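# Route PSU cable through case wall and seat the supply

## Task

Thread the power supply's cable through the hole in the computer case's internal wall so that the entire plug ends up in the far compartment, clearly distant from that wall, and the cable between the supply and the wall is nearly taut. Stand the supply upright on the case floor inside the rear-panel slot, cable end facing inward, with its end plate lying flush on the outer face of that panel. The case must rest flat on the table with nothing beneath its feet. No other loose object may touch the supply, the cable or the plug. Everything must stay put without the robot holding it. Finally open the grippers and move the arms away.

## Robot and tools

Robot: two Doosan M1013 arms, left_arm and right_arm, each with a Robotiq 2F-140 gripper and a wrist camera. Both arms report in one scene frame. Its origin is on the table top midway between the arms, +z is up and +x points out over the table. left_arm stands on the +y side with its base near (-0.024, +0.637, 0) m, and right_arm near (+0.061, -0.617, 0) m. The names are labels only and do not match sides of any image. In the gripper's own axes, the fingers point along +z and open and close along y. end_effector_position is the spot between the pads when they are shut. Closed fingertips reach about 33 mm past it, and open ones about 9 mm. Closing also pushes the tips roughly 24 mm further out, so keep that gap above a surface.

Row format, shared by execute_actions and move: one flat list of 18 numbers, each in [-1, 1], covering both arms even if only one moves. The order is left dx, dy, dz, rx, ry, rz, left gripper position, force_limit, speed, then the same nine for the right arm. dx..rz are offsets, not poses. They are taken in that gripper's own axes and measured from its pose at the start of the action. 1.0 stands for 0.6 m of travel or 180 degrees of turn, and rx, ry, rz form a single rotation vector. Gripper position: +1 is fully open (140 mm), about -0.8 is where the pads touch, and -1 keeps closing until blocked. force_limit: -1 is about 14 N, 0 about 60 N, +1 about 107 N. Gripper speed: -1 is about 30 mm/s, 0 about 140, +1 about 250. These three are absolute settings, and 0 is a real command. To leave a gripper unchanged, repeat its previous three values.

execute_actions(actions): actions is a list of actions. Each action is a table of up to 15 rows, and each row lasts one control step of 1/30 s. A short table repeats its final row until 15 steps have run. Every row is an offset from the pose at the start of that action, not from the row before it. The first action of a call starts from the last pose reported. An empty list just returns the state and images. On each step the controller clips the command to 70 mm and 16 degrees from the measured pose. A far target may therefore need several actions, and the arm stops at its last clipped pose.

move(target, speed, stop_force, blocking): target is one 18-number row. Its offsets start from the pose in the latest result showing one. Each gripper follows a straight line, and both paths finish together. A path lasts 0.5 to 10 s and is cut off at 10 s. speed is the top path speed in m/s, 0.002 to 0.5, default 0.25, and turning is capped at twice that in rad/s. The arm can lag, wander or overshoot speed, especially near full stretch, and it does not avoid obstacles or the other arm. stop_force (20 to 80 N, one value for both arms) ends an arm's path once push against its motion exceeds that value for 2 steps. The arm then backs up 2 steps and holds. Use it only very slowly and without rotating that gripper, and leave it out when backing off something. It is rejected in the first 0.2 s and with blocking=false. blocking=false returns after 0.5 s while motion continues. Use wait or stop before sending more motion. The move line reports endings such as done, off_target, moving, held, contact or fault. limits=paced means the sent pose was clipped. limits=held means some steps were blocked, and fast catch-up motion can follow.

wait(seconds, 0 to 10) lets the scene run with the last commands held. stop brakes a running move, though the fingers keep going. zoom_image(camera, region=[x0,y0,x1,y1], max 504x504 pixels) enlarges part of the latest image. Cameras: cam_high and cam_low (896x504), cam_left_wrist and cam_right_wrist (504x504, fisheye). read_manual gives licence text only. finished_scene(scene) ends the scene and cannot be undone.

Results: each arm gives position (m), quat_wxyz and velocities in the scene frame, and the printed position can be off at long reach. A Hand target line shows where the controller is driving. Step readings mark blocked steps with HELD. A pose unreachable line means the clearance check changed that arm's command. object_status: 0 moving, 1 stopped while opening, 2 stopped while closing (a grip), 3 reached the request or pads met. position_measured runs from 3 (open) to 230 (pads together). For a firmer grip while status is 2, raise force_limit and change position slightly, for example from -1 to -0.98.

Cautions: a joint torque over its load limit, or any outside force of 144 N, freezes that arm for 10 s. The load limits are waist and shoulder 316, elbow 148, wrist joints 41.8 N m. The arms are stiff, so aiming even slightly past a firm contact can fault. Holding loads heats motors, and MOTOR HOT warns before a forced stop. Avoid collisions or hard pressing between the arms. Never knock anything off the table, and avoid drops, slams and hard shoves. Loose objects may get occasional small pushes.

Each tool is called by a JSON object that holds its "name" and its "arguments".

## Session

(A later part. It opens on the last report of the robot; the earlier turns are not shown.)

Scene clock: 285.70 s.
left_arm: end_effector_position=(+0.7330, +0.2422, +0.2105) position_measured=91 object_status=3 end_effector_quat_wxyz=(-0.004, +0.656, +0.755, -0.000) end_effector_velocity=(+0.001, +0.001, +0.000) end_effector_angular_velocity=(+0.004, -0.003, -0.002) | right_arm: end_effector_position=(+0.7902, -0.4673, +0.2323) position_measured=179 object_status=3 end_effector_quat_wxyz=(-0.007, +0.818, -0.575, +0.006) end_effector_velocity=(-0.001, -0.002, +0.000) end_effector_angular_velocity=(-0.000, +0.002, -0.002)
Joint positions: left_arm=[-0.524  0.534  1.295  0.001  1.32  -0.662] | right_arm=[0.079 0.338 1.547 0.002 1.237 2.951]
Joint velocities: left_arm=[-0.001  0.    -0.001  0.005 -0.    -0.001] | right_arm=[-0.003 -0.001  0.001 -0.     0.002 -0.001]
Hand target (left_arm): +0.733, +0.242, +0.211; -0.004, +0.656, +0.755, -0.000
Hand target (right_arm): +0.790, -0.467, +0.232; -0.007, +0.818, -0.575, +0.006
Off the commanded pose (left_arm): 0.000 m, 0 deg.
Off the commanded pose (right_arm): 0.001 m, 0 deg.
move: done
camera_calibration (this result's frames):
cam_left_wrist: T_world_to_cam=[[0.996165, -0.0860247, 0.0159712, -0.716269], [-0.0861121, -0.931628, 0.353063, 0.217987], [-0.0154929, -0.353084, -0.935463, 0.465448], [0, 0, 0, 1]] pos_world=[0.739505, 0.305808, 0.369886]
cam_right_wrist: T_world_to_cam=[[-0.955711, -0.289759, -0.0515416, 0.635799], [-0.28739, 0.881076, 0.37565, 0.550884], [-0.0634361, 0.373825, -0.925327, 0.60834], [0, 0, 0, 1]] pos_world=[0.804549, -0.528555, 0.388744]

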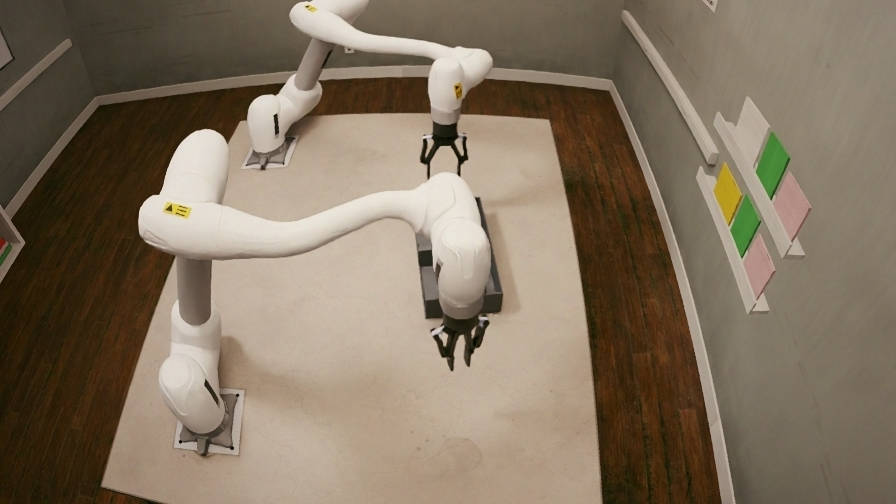

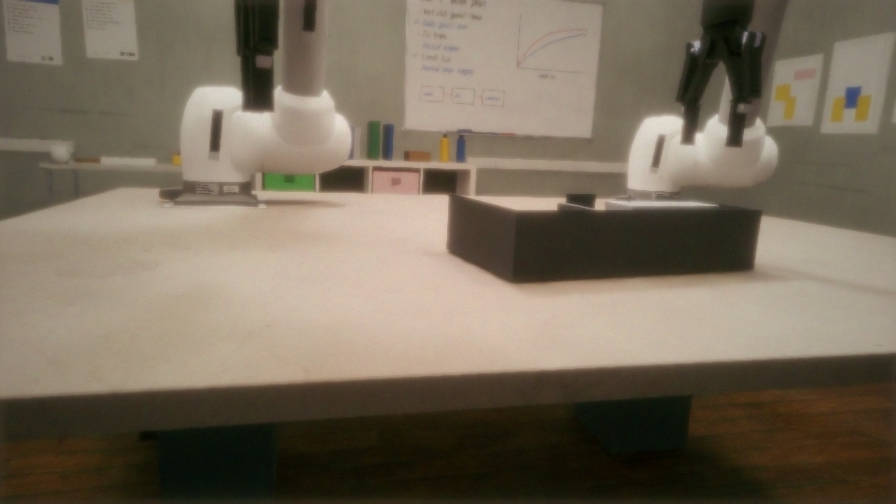

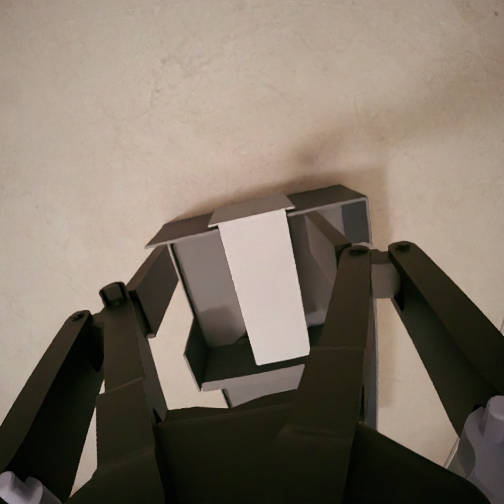

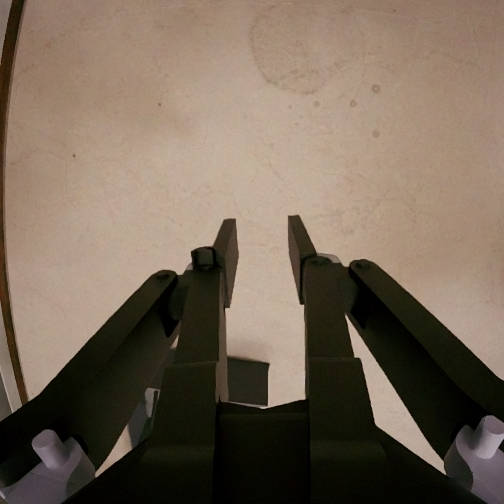

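{"name": "move", "arguments": {"target": [0.45,0,-0.1,0,0,0,0.3,0,0,-0.3,-0.16,0,0,0,0,-0.3,-0.5,0]}}

{"name": "move", "arguments": {"target": [0,0,0,0,0,0,0.3,0,0,-0.38,-0.198,0.15,0,0,0.04,-0.3,-0.5,0]}}

Scene clock: 311.27 s.
left_arm: end_effector_position=(+0.6952, +0.5091, +0.2718) position_measured=91 object_status=3 end_effector_quat_wxyz=(-0.004, +0.656, +0.755, -0.000) end_effector_velocity=(-0.000, +0.002, +0.000) end_effector_angular_velocity=(+0.001, -0.001, -0.002) | right_arm: end_effector_position=(+0.8192, -0.2654, +0.2336) position_measured=167 object_status=3 end_effector_quat_wxyz=(-0.007, +0.818, -0.575, +0.006) end_effector_velocity=(-0.000, +0.002, -0.000) end_effector_angular_velocity=(-0.001, +0.001, +0.001)
Joint positions: left_arm=[-0.228  0.313  1.507  0.004  1.328 -0.367] | right_arm=[ 0.317  0.48   1.337 -0.003  1.306  3.19 ]
Joint velocities: left_arm=[ 0.002 -0.002  0.001  0.001 -0.001  0.004] | right_arm=[ 0.002  0.001 -0.002 -0.     0.002  0.001]
Hand target (left_arm): +0.695, +0.509, +0.272; -0.004, +0.656, +0.755, -0.000
Hand target (right_arm): +0.819, -0.265, +0.234; -0.007, +0.818, -0.575, +0.006
Off the commanded pose (left_arm): 0.000 m, 0 deg.
Off the commanded pose (right_arm): 0.000 m, 0 deg.
move: done
camera_calibration (this result's frames):
cam_left_wrist: T_world_to_cam=[[0.996167, -0.0860543, 0.015685, -0.65653], [-0.086049, -0.931864, 0.352456, 0.442097], [-0.0157141, -0.352454, -0.935697, 0.616282], [0, 0, 0, 1]] pos_world=[0.70174, 0.572688, 0.431132]
cam_right_wrist: T_world_to_cam=[[-0.955714, -0.289767, -0.0514301, 0.722026], [-0.287314, 0.880843, 0.376252, 0.380572], [-0.0637235, 0.374366, -0.925089, 0.536241], [0, 0, 0, 1]] pos_world=[0.833566, -0.326756, 0.390013]

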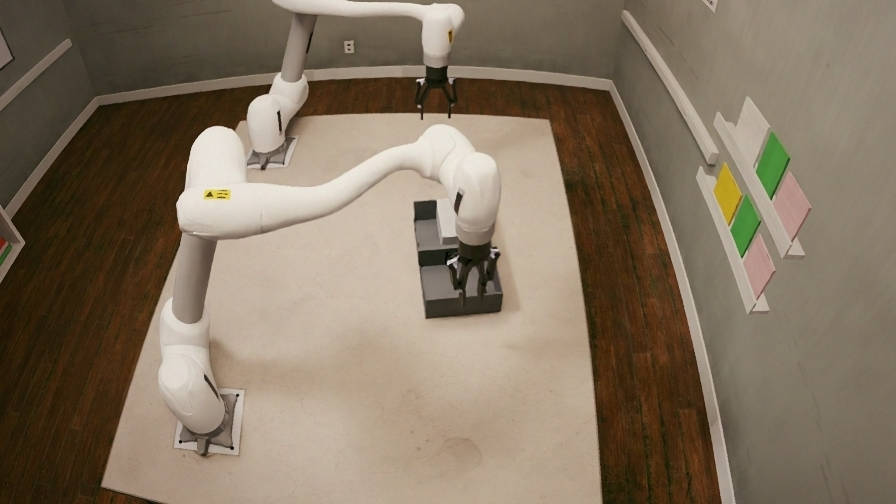

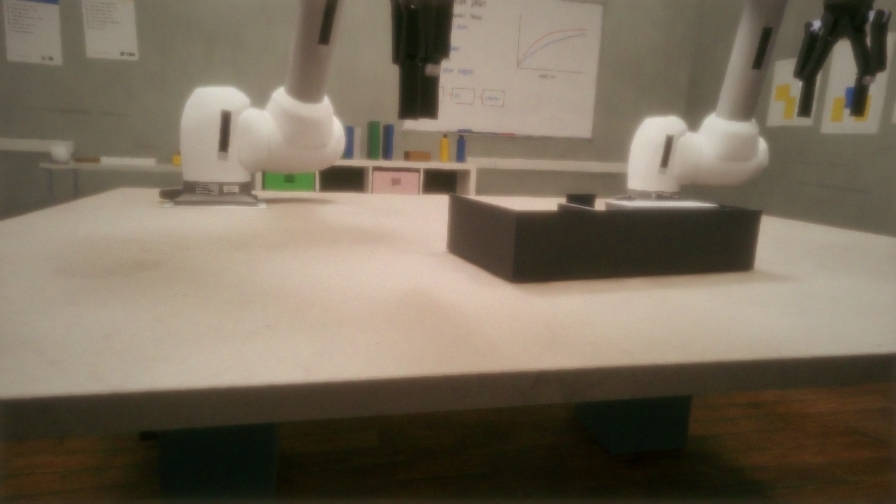

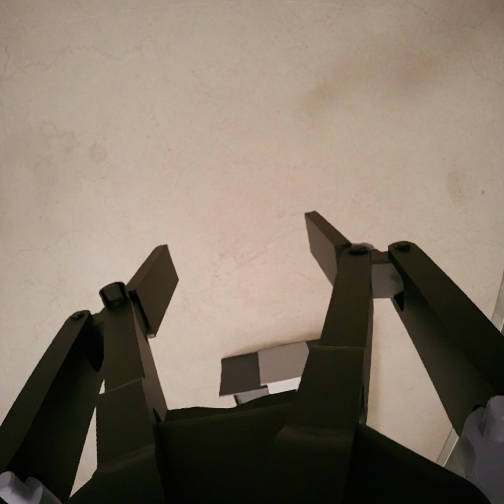

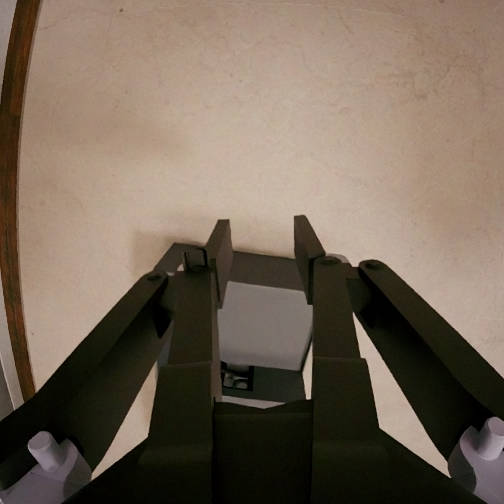

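Scene clock: 312.90 s.
left_arm: end_effector_position=(+0.6952, +0.5092, +0.2718) position_measured=91 object_status=3 end_effector_quat_wxyz=(-0.004, +0.656, +0.755, -0.000) end_effector_velocity=(-0.000, +0.000, +0.001) end_effector_angular_velocity=(+0.000, +0.001, -0.001) | right_arm: end_effector_position=(+0.8548, -0.0103, +0.1453) position_measured=167 object_status=3 end_effector_quat_wxyz=(-0.008, +0.780, -0.625, +0.005) end_effector_velocity=(-0.001, +0.002, -0.000) end_effector_angular_velocity=(-0.001, +0.001, +0.001)
Joint positions: left_arm=[-0.228  0.313  1.507  0.004  1.328 -0.367] | right_arm=[ 0.543  0.798  0.966 -0.006  1.359  3.543]
Joint velocities: left_arm=[ 0.    -0.    -0.001  0.     0.001  0.001] | right_arm=[ 0.002  0.003 -0.005  0.     0.004  0.001]
Hand target (left_arm): +0.695, +0.509, +0.272; -0.004, +0.656, +0.755, -0.000
Hand target (right_arm): +0.855, -0.010, +0.145; -0.008, +0.780, -0.625, +0.005
Off the commanded pose (left_arm): 0.000 m, 0 deg.
Off the commanded pose (right_arm): 0.001 m, 0 deg.
move: done
camera_calibration (this result's frames):
cam_left_wrist: T_world_to_cam=[[0.996173, -0.0859846, 0.0156907, -0.656563], [-0.0859856, -0.931866, 0.352466, 0.442089], [-0.015685, -0.352466, -0.935693, 0.616299], [0, 0, 0, 1]] pos_world=[0.70173, 0.572738, 0.431147]
cam_right_wrist: T_world_to_cam=[[-0.984522, -0.167649, -0.0510826, 0.851325], [-0.174421, 0.908808, 0.379006, 0.102684], [-0.0171157, 0.38205, -0.923983, 0.321418], [0, 0, 0, 1]] pos_world=[0.86156, -0.073394, 0.301555]

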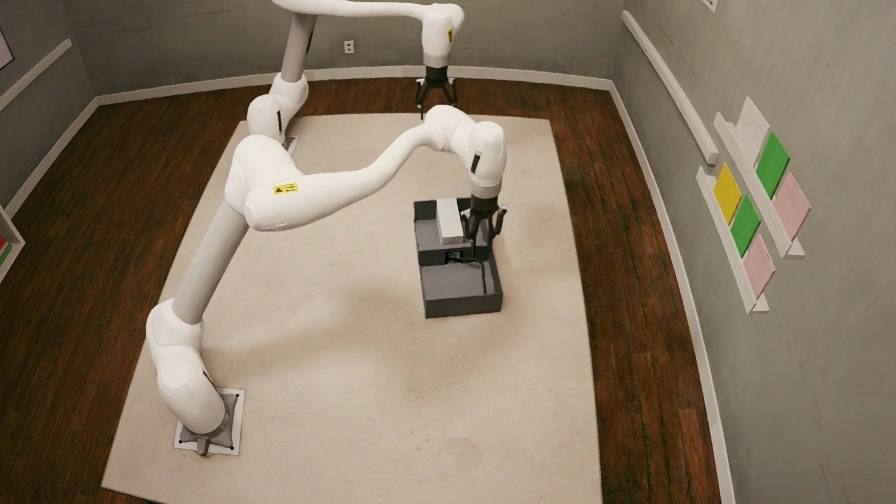

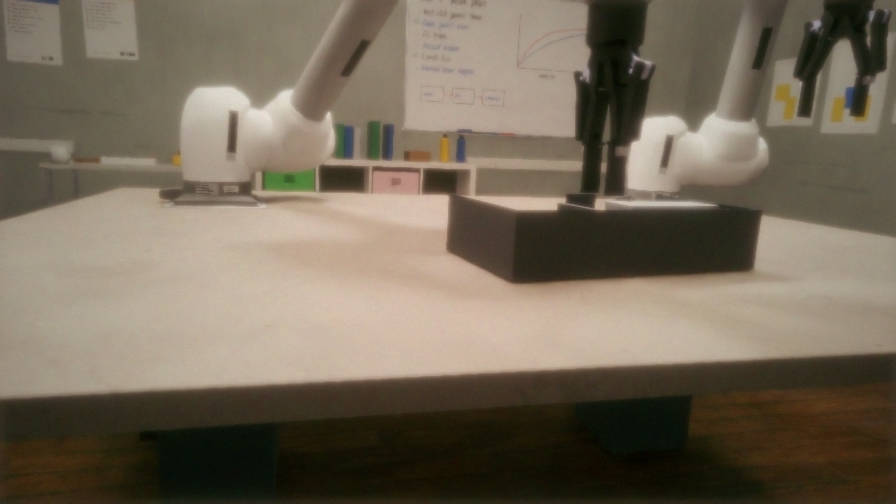

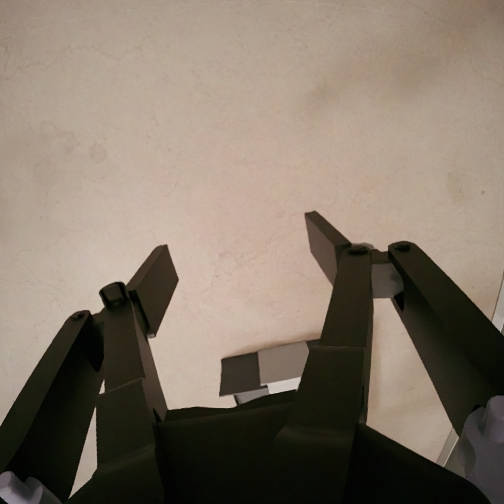

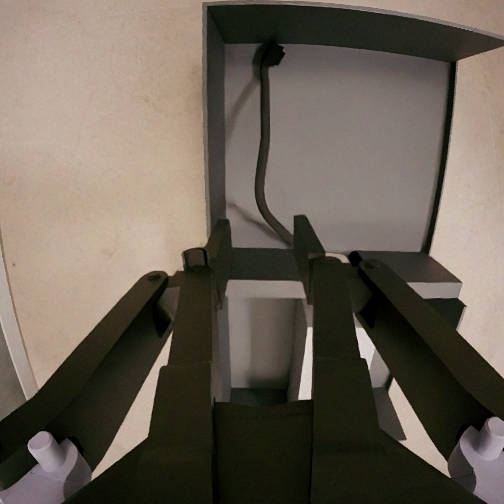

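{"name": "move", "arguments": {"target": [0,0,0,0,0,0,0.3,0,0,0,0,0.165,0,0,0,-0.3,-0.5,0], "speed": 0.06}}

{"name": "move", "arguments": {"target": [0,0,0,0,0,0,0.3,0,0,0,0,0,0,0,0,-1,-0.5,-0.5]}}

Scene clock: 331.77 s.
left_arm: end_effector_position=(+0.6952, +0.5092, +0.2718) position_measured=91 object_status=3 end_effector_quat_wxyz=(-0.004, +0.656, +0.755, -0.000) end_effector_velocity=(-0.000, -0.000, +0.000) end_effector_angular_velocity=(-0.000, -0.001, +0.000) | right_arm: end_effector_position=(+0.8562, -0.0097, +0.0566) position_measured=167 object_status=3 end_effector_quat_wxyz=(-0.009, +0.781, -0.625, +0.006) end_effector_velocity=(-0.000, +0.000, +0.000) end_effector_angular_velocity=(-0.000, -0.000, +0.001)
Joint positions: left_arm=[-0.228  0.313  1.507  0.004  1.328 -0.367] | right_arm=[ 0.543  0.843  1.048 -0.007  1.231  3.543]
Joint velocities: left_arm=[-0.    -0.001  0.    -0.    -0.    -0.   ] | right_arm=[ 0.001 -0.     0.    -0.001  0.     0.   ]
Hand target (left_arm): +0.695, +0.509, +0.272; -0.004, +0.656, +0.755, -0.000
Hand target (right_arm): +0.856, -0.010, +0.057; -0.009, +0.781, -0.625, +0.006
Off the commanded pose (left_arm): 0.000 m, 0 deg.
Off the commanded pose (right_arm): 0.010 m, 0 deg.
FORCE FAULT: contact force on the right arm reached its limit, and that arm stopped for 10 seconds. The contact can be on any part of that arm, not only on its tool. That time counts as 18 of the actions that you can send in this scene. That arm's remaining commands of this call were not run. That arm holds still and accepts commands again. Move the arm away from the contact; if what it grips holds it there, let go first. Pushing or pulling that hard again can fault the arm again.
move: fault (right_arm)
camera_calibration (this result's frames):
cam_left_wrist: T_world_to_cam=[[0.996173, -0.0859843, 0.0156903, -0.656563], [-0.0859852, -0.931866, 0.352466, 0.442089], [-0.0156853, -0.352466, -0.935693, 0.616299], [0, 0, 0, 1]] pos_world=[0.70173, 0.572738, 0.431147]
cam_right_wrist: T_world_to_cam=[[-0.984345, -0.168109, -0.0529453, 0.848201], [-0.175553, 0.908495, 0.379233, 0.137003], [-0.015652, 0.382591, -0.923785, 0.237971], [0, 0, 0, 1]] pos_world=[0.862699, -0.0729213, 0.212786]

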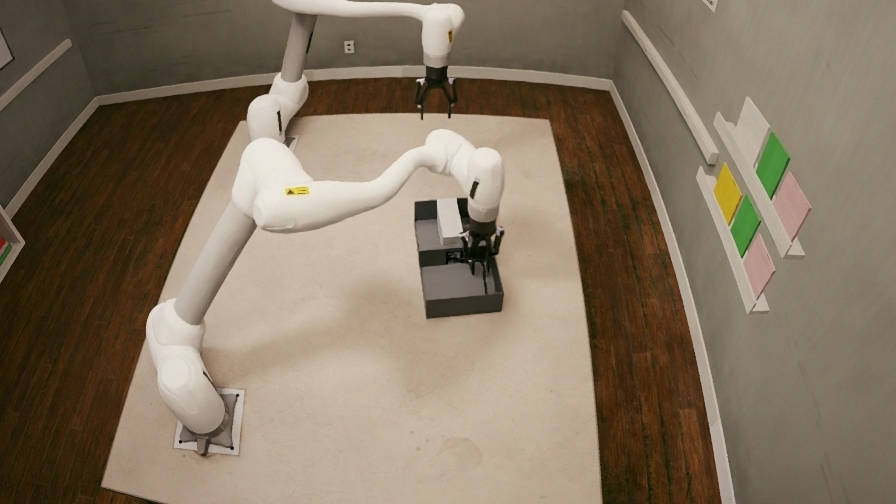

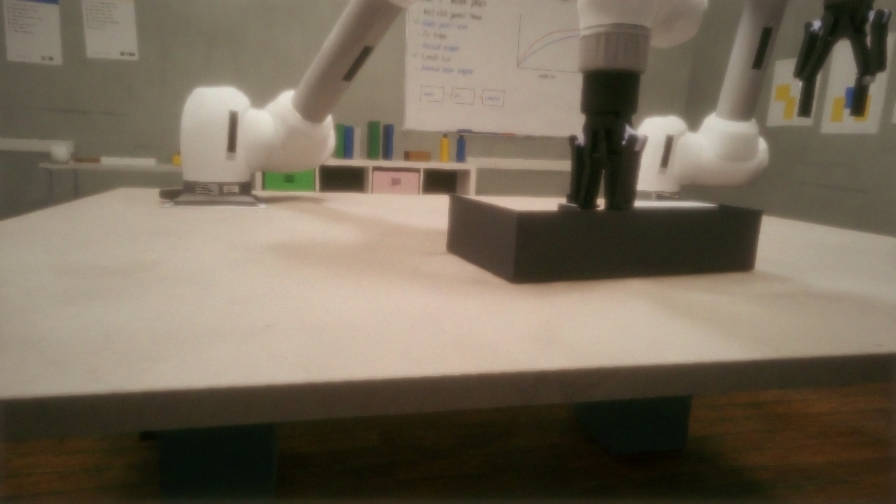

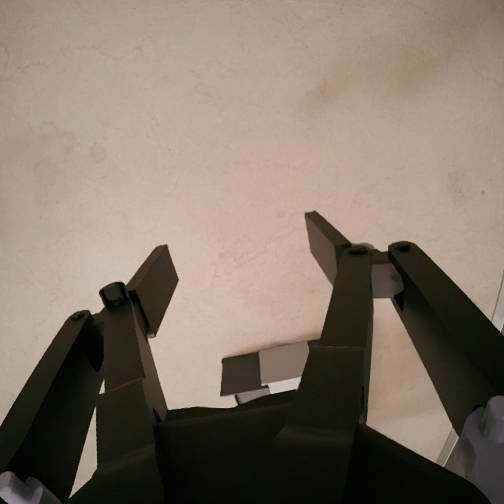

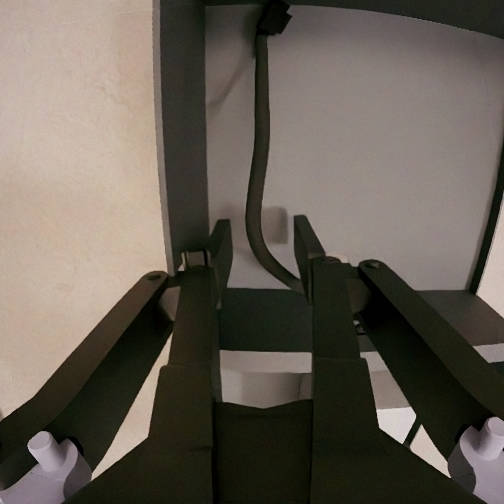

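not run: a fault stop came before this call.

Knuckle hit the side wall. Raise a hair and close.

{"name": "move", "arguments": {"target": [0,0,-0.003,0,0,0,0.3,0,0,0,0,-0.004,0,0,0,-1,-0.5,-0.5], "speed": 0.01}}

Scene clock: 336.67 s.
left_arm: end_effector_position=(+0.6952, +0.5092, +0.2735) position_measured=91 object_status=3 end_effector_quat_wxyz=(-0.004, +0.656, +0.755, -0.000) end_effector_velocity=(+0.000, +0.001, +0.001) end_effector_angular_velocity=(+0.001, -0.002, -0.000) | right_arm: end_effector_position=(+0.8562, -0.0098, +0.0589) position_measured=221 object_status=2 end_effector_quat_wxyz=(-0.009, +0.781, -0.625, +0.006) end_effector_velocity=(-0.001, +0.001, +0.001) end_effector_angular_velocity=(+0.000, -0.000, +0.001)
Joint positions: left_arm=[-0.228  0.312  1.505  0.004  1.332 -0.367] | right_arm=[ 0.543  0.841  1.047 -0.007  1.234  3.543]
Joint velocities: left_arm=[ 0.    -0.001 -0.001  0.002 -0.    -0.   ] | right_arm=[ 0.001 -0.    -0.    -0.     0.     0.   ]
Hand target (left_arm): +0.695, +0.509, +0.274; -0.004, +0.656, +0.755, -0.000
Hand target (right_arm): +0.856, -0.010, +0.059; -0.009, +0.781, -0.625, +0.006
Off the commanded pose (left_arm): 0.000 m, 0 deg.
Off the commanded pose (right_arm): 0.000 m, 0 deg.
move: done
camera_calibration (this result's frames):
cam_left_wrist: T_world_to_cam=[[0.996174, -0.0859738, 0.0156898, -0.65661], [-0.0859752, -0.931868, 0.352463, 0.441462], [-0.0156818, -0.352464, -0.935694, 0.617945], [0, 0, 0, 1]] pos_world=[0.701743, 0.572736, 0.432911]
cam_right_wrist: T_world_to_cam=[[-0.984347, -0.168107, -0.0529346, 0.848271], [-0.175547, 0.908501, 0.379221, 0.136117], [-0.0156584, 0.382577, -0.923791, 0.240148], [0, 0, 0, 1]] pos_world=[0.862648, -0.0729376, 0.215131]

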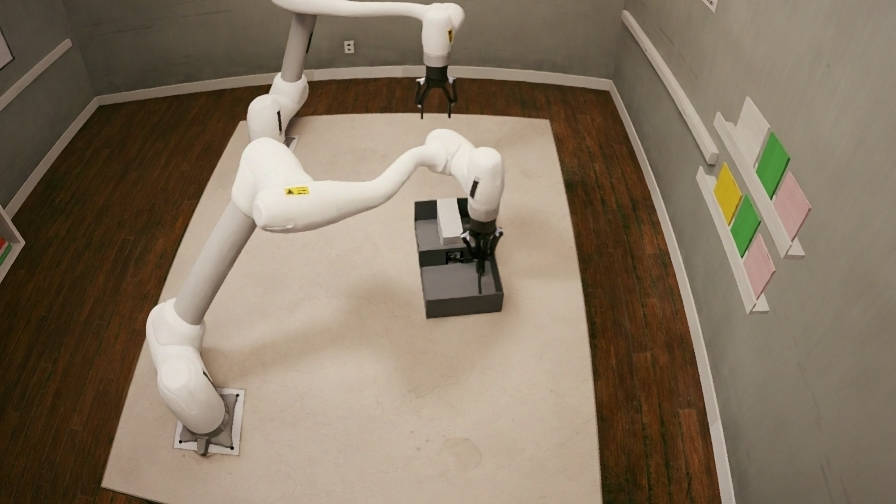

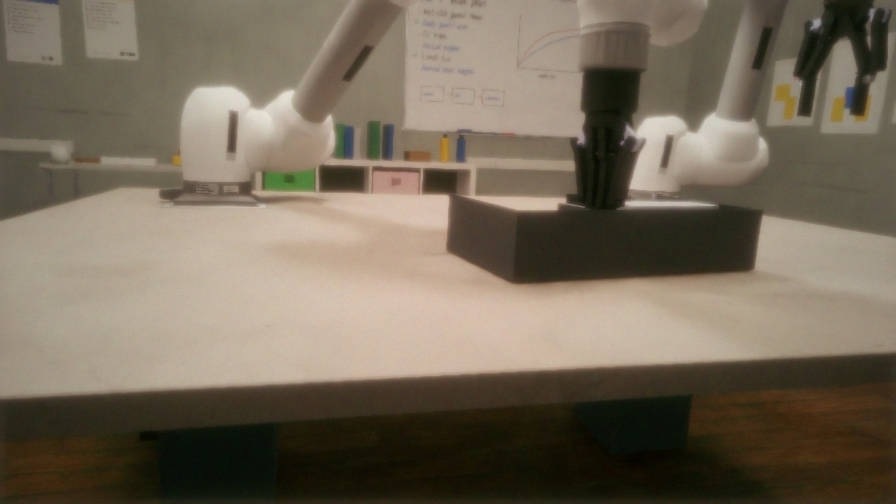

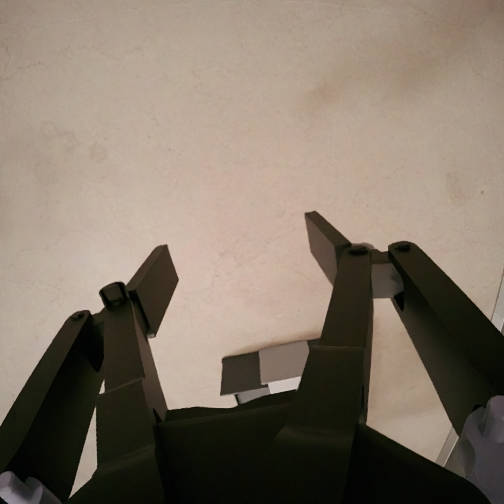

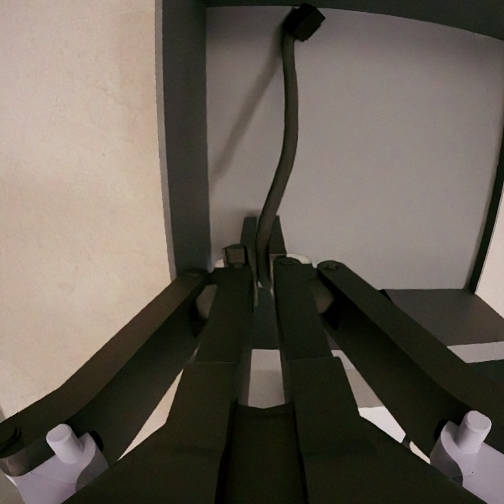

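{"name": "move", "arguments": {"target": [0,0,0,0,0,0,0.3,0,0,0.1275,0.151,0,0,0,-0.3,-1,-0.5,-0.5], "speed": 0.12}}

{"name": "zoom_image", "arguments": {"camera": "cam_high", "region": [390,180,550,340]}}

Scene clock: 350.70 s.
left_arm: end_effector_position=(+0.6952, +0.5092, +0.2735) position_measured=91 object_status=3 end_effector_quat_wxyz=(-0.004, +0.656, +0.755, -0.000) end_effector_velocity=(-0.000, +0.000, -0.001) end_effector_angular_velocity=(-0.000, +0.002, +0.001) | right_arm: end_effector_position=(+0.7848, -0.1042, +0.0571) position_measured=222 object_status=2 end_effector_quat_wxyz=(-0.005, +0.979, -0.203, +0.009) end_effector_velocity=(-0.002, +0.001, +0.000) end_effector_angular_velocity=(+0.000, +0.001, +0.009)
Joint positions: left_arm=[-0.228  0.312  1.505  0.004  1.332 -0.367] | right_arm=[ 0.503  0.661  1.378 -0.007  1.083  2.562]
Joint velocities: left_arm=[ 0.     0.001 -0.    -0.001  0.002 -0.   ] | right_arm=[ 0.002 -0.001  0.002  0.001 -0.    -0.008]
Hand target (left_arm): +0.695, +0.509, +0.274; -0.004, +0.656, +0.755, -0.000
Hand target (right_arm): +0.785, -0.104, +0.057; -0.005, +0.979, -0.203, +0.009
Off the commanded pose (left_arm): 0.000 m, 0 deg.
Off the commanded pose (right_arm): 0.000 m, 0 deg.
move: done
camera_calibration (this result's frames):
cam_left_wrist: T_world_to_cam=[[0.996174, -0.0859738, 0.0157031, -0.656612], [-0.0859799, -0.931867, 0.352465, 0.44146], [-0.0156696, -0.352466, -0.935693, 0.617947], [0, 0, 0, 1]] pos_world=[0.701739, 0.572737, 0.432921]
cam_right_wrist: T_world_to_cam=[[-0.442667, -0.89548, -0.0464996, 0.260732], [-0.842771, 0.39778, 0.36264, 0.681447], [-0.30624, 0.199717, -0.930768, 0.482814], [0, 0, 0, 1]] pos_world=[0.837578, -0.134012, 0.214392]

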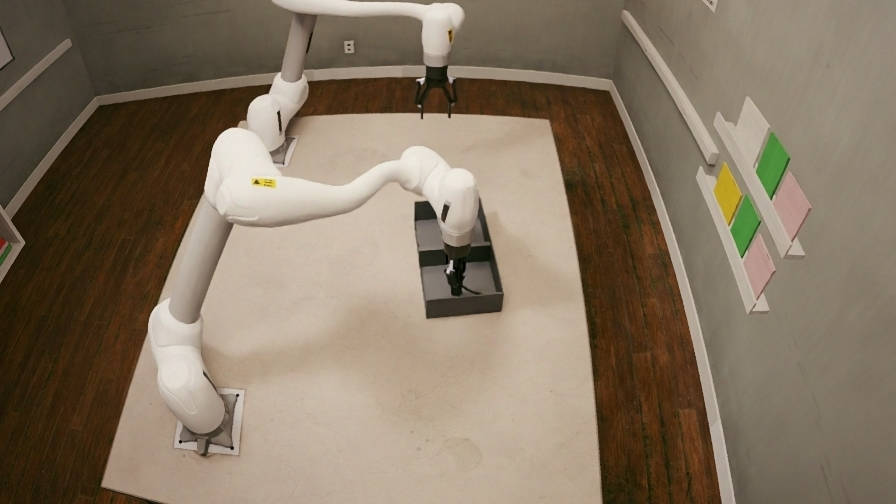

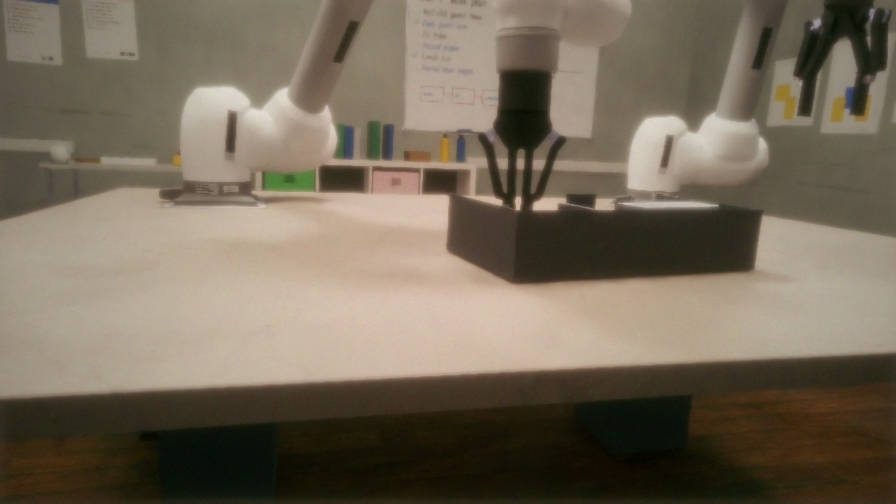

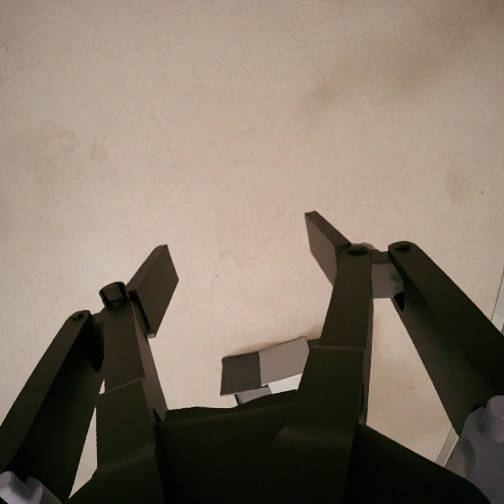

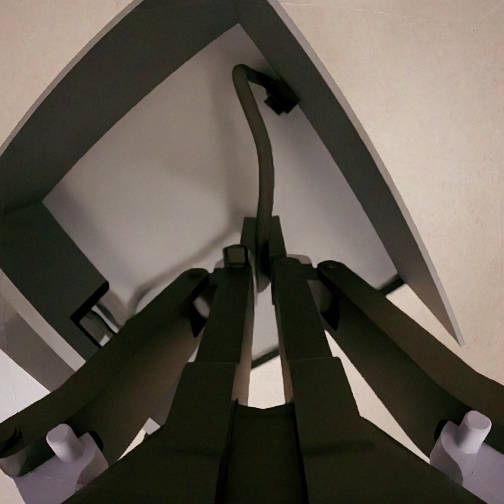

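Region (390, 180, 550, 340) of cam_high's 896x504 image, scaled by 3.150, with more detail than that image has.

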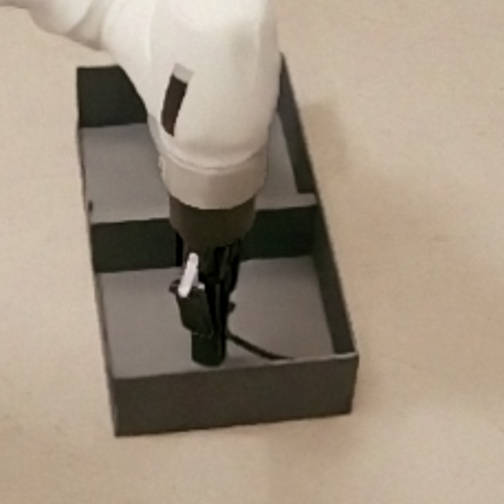

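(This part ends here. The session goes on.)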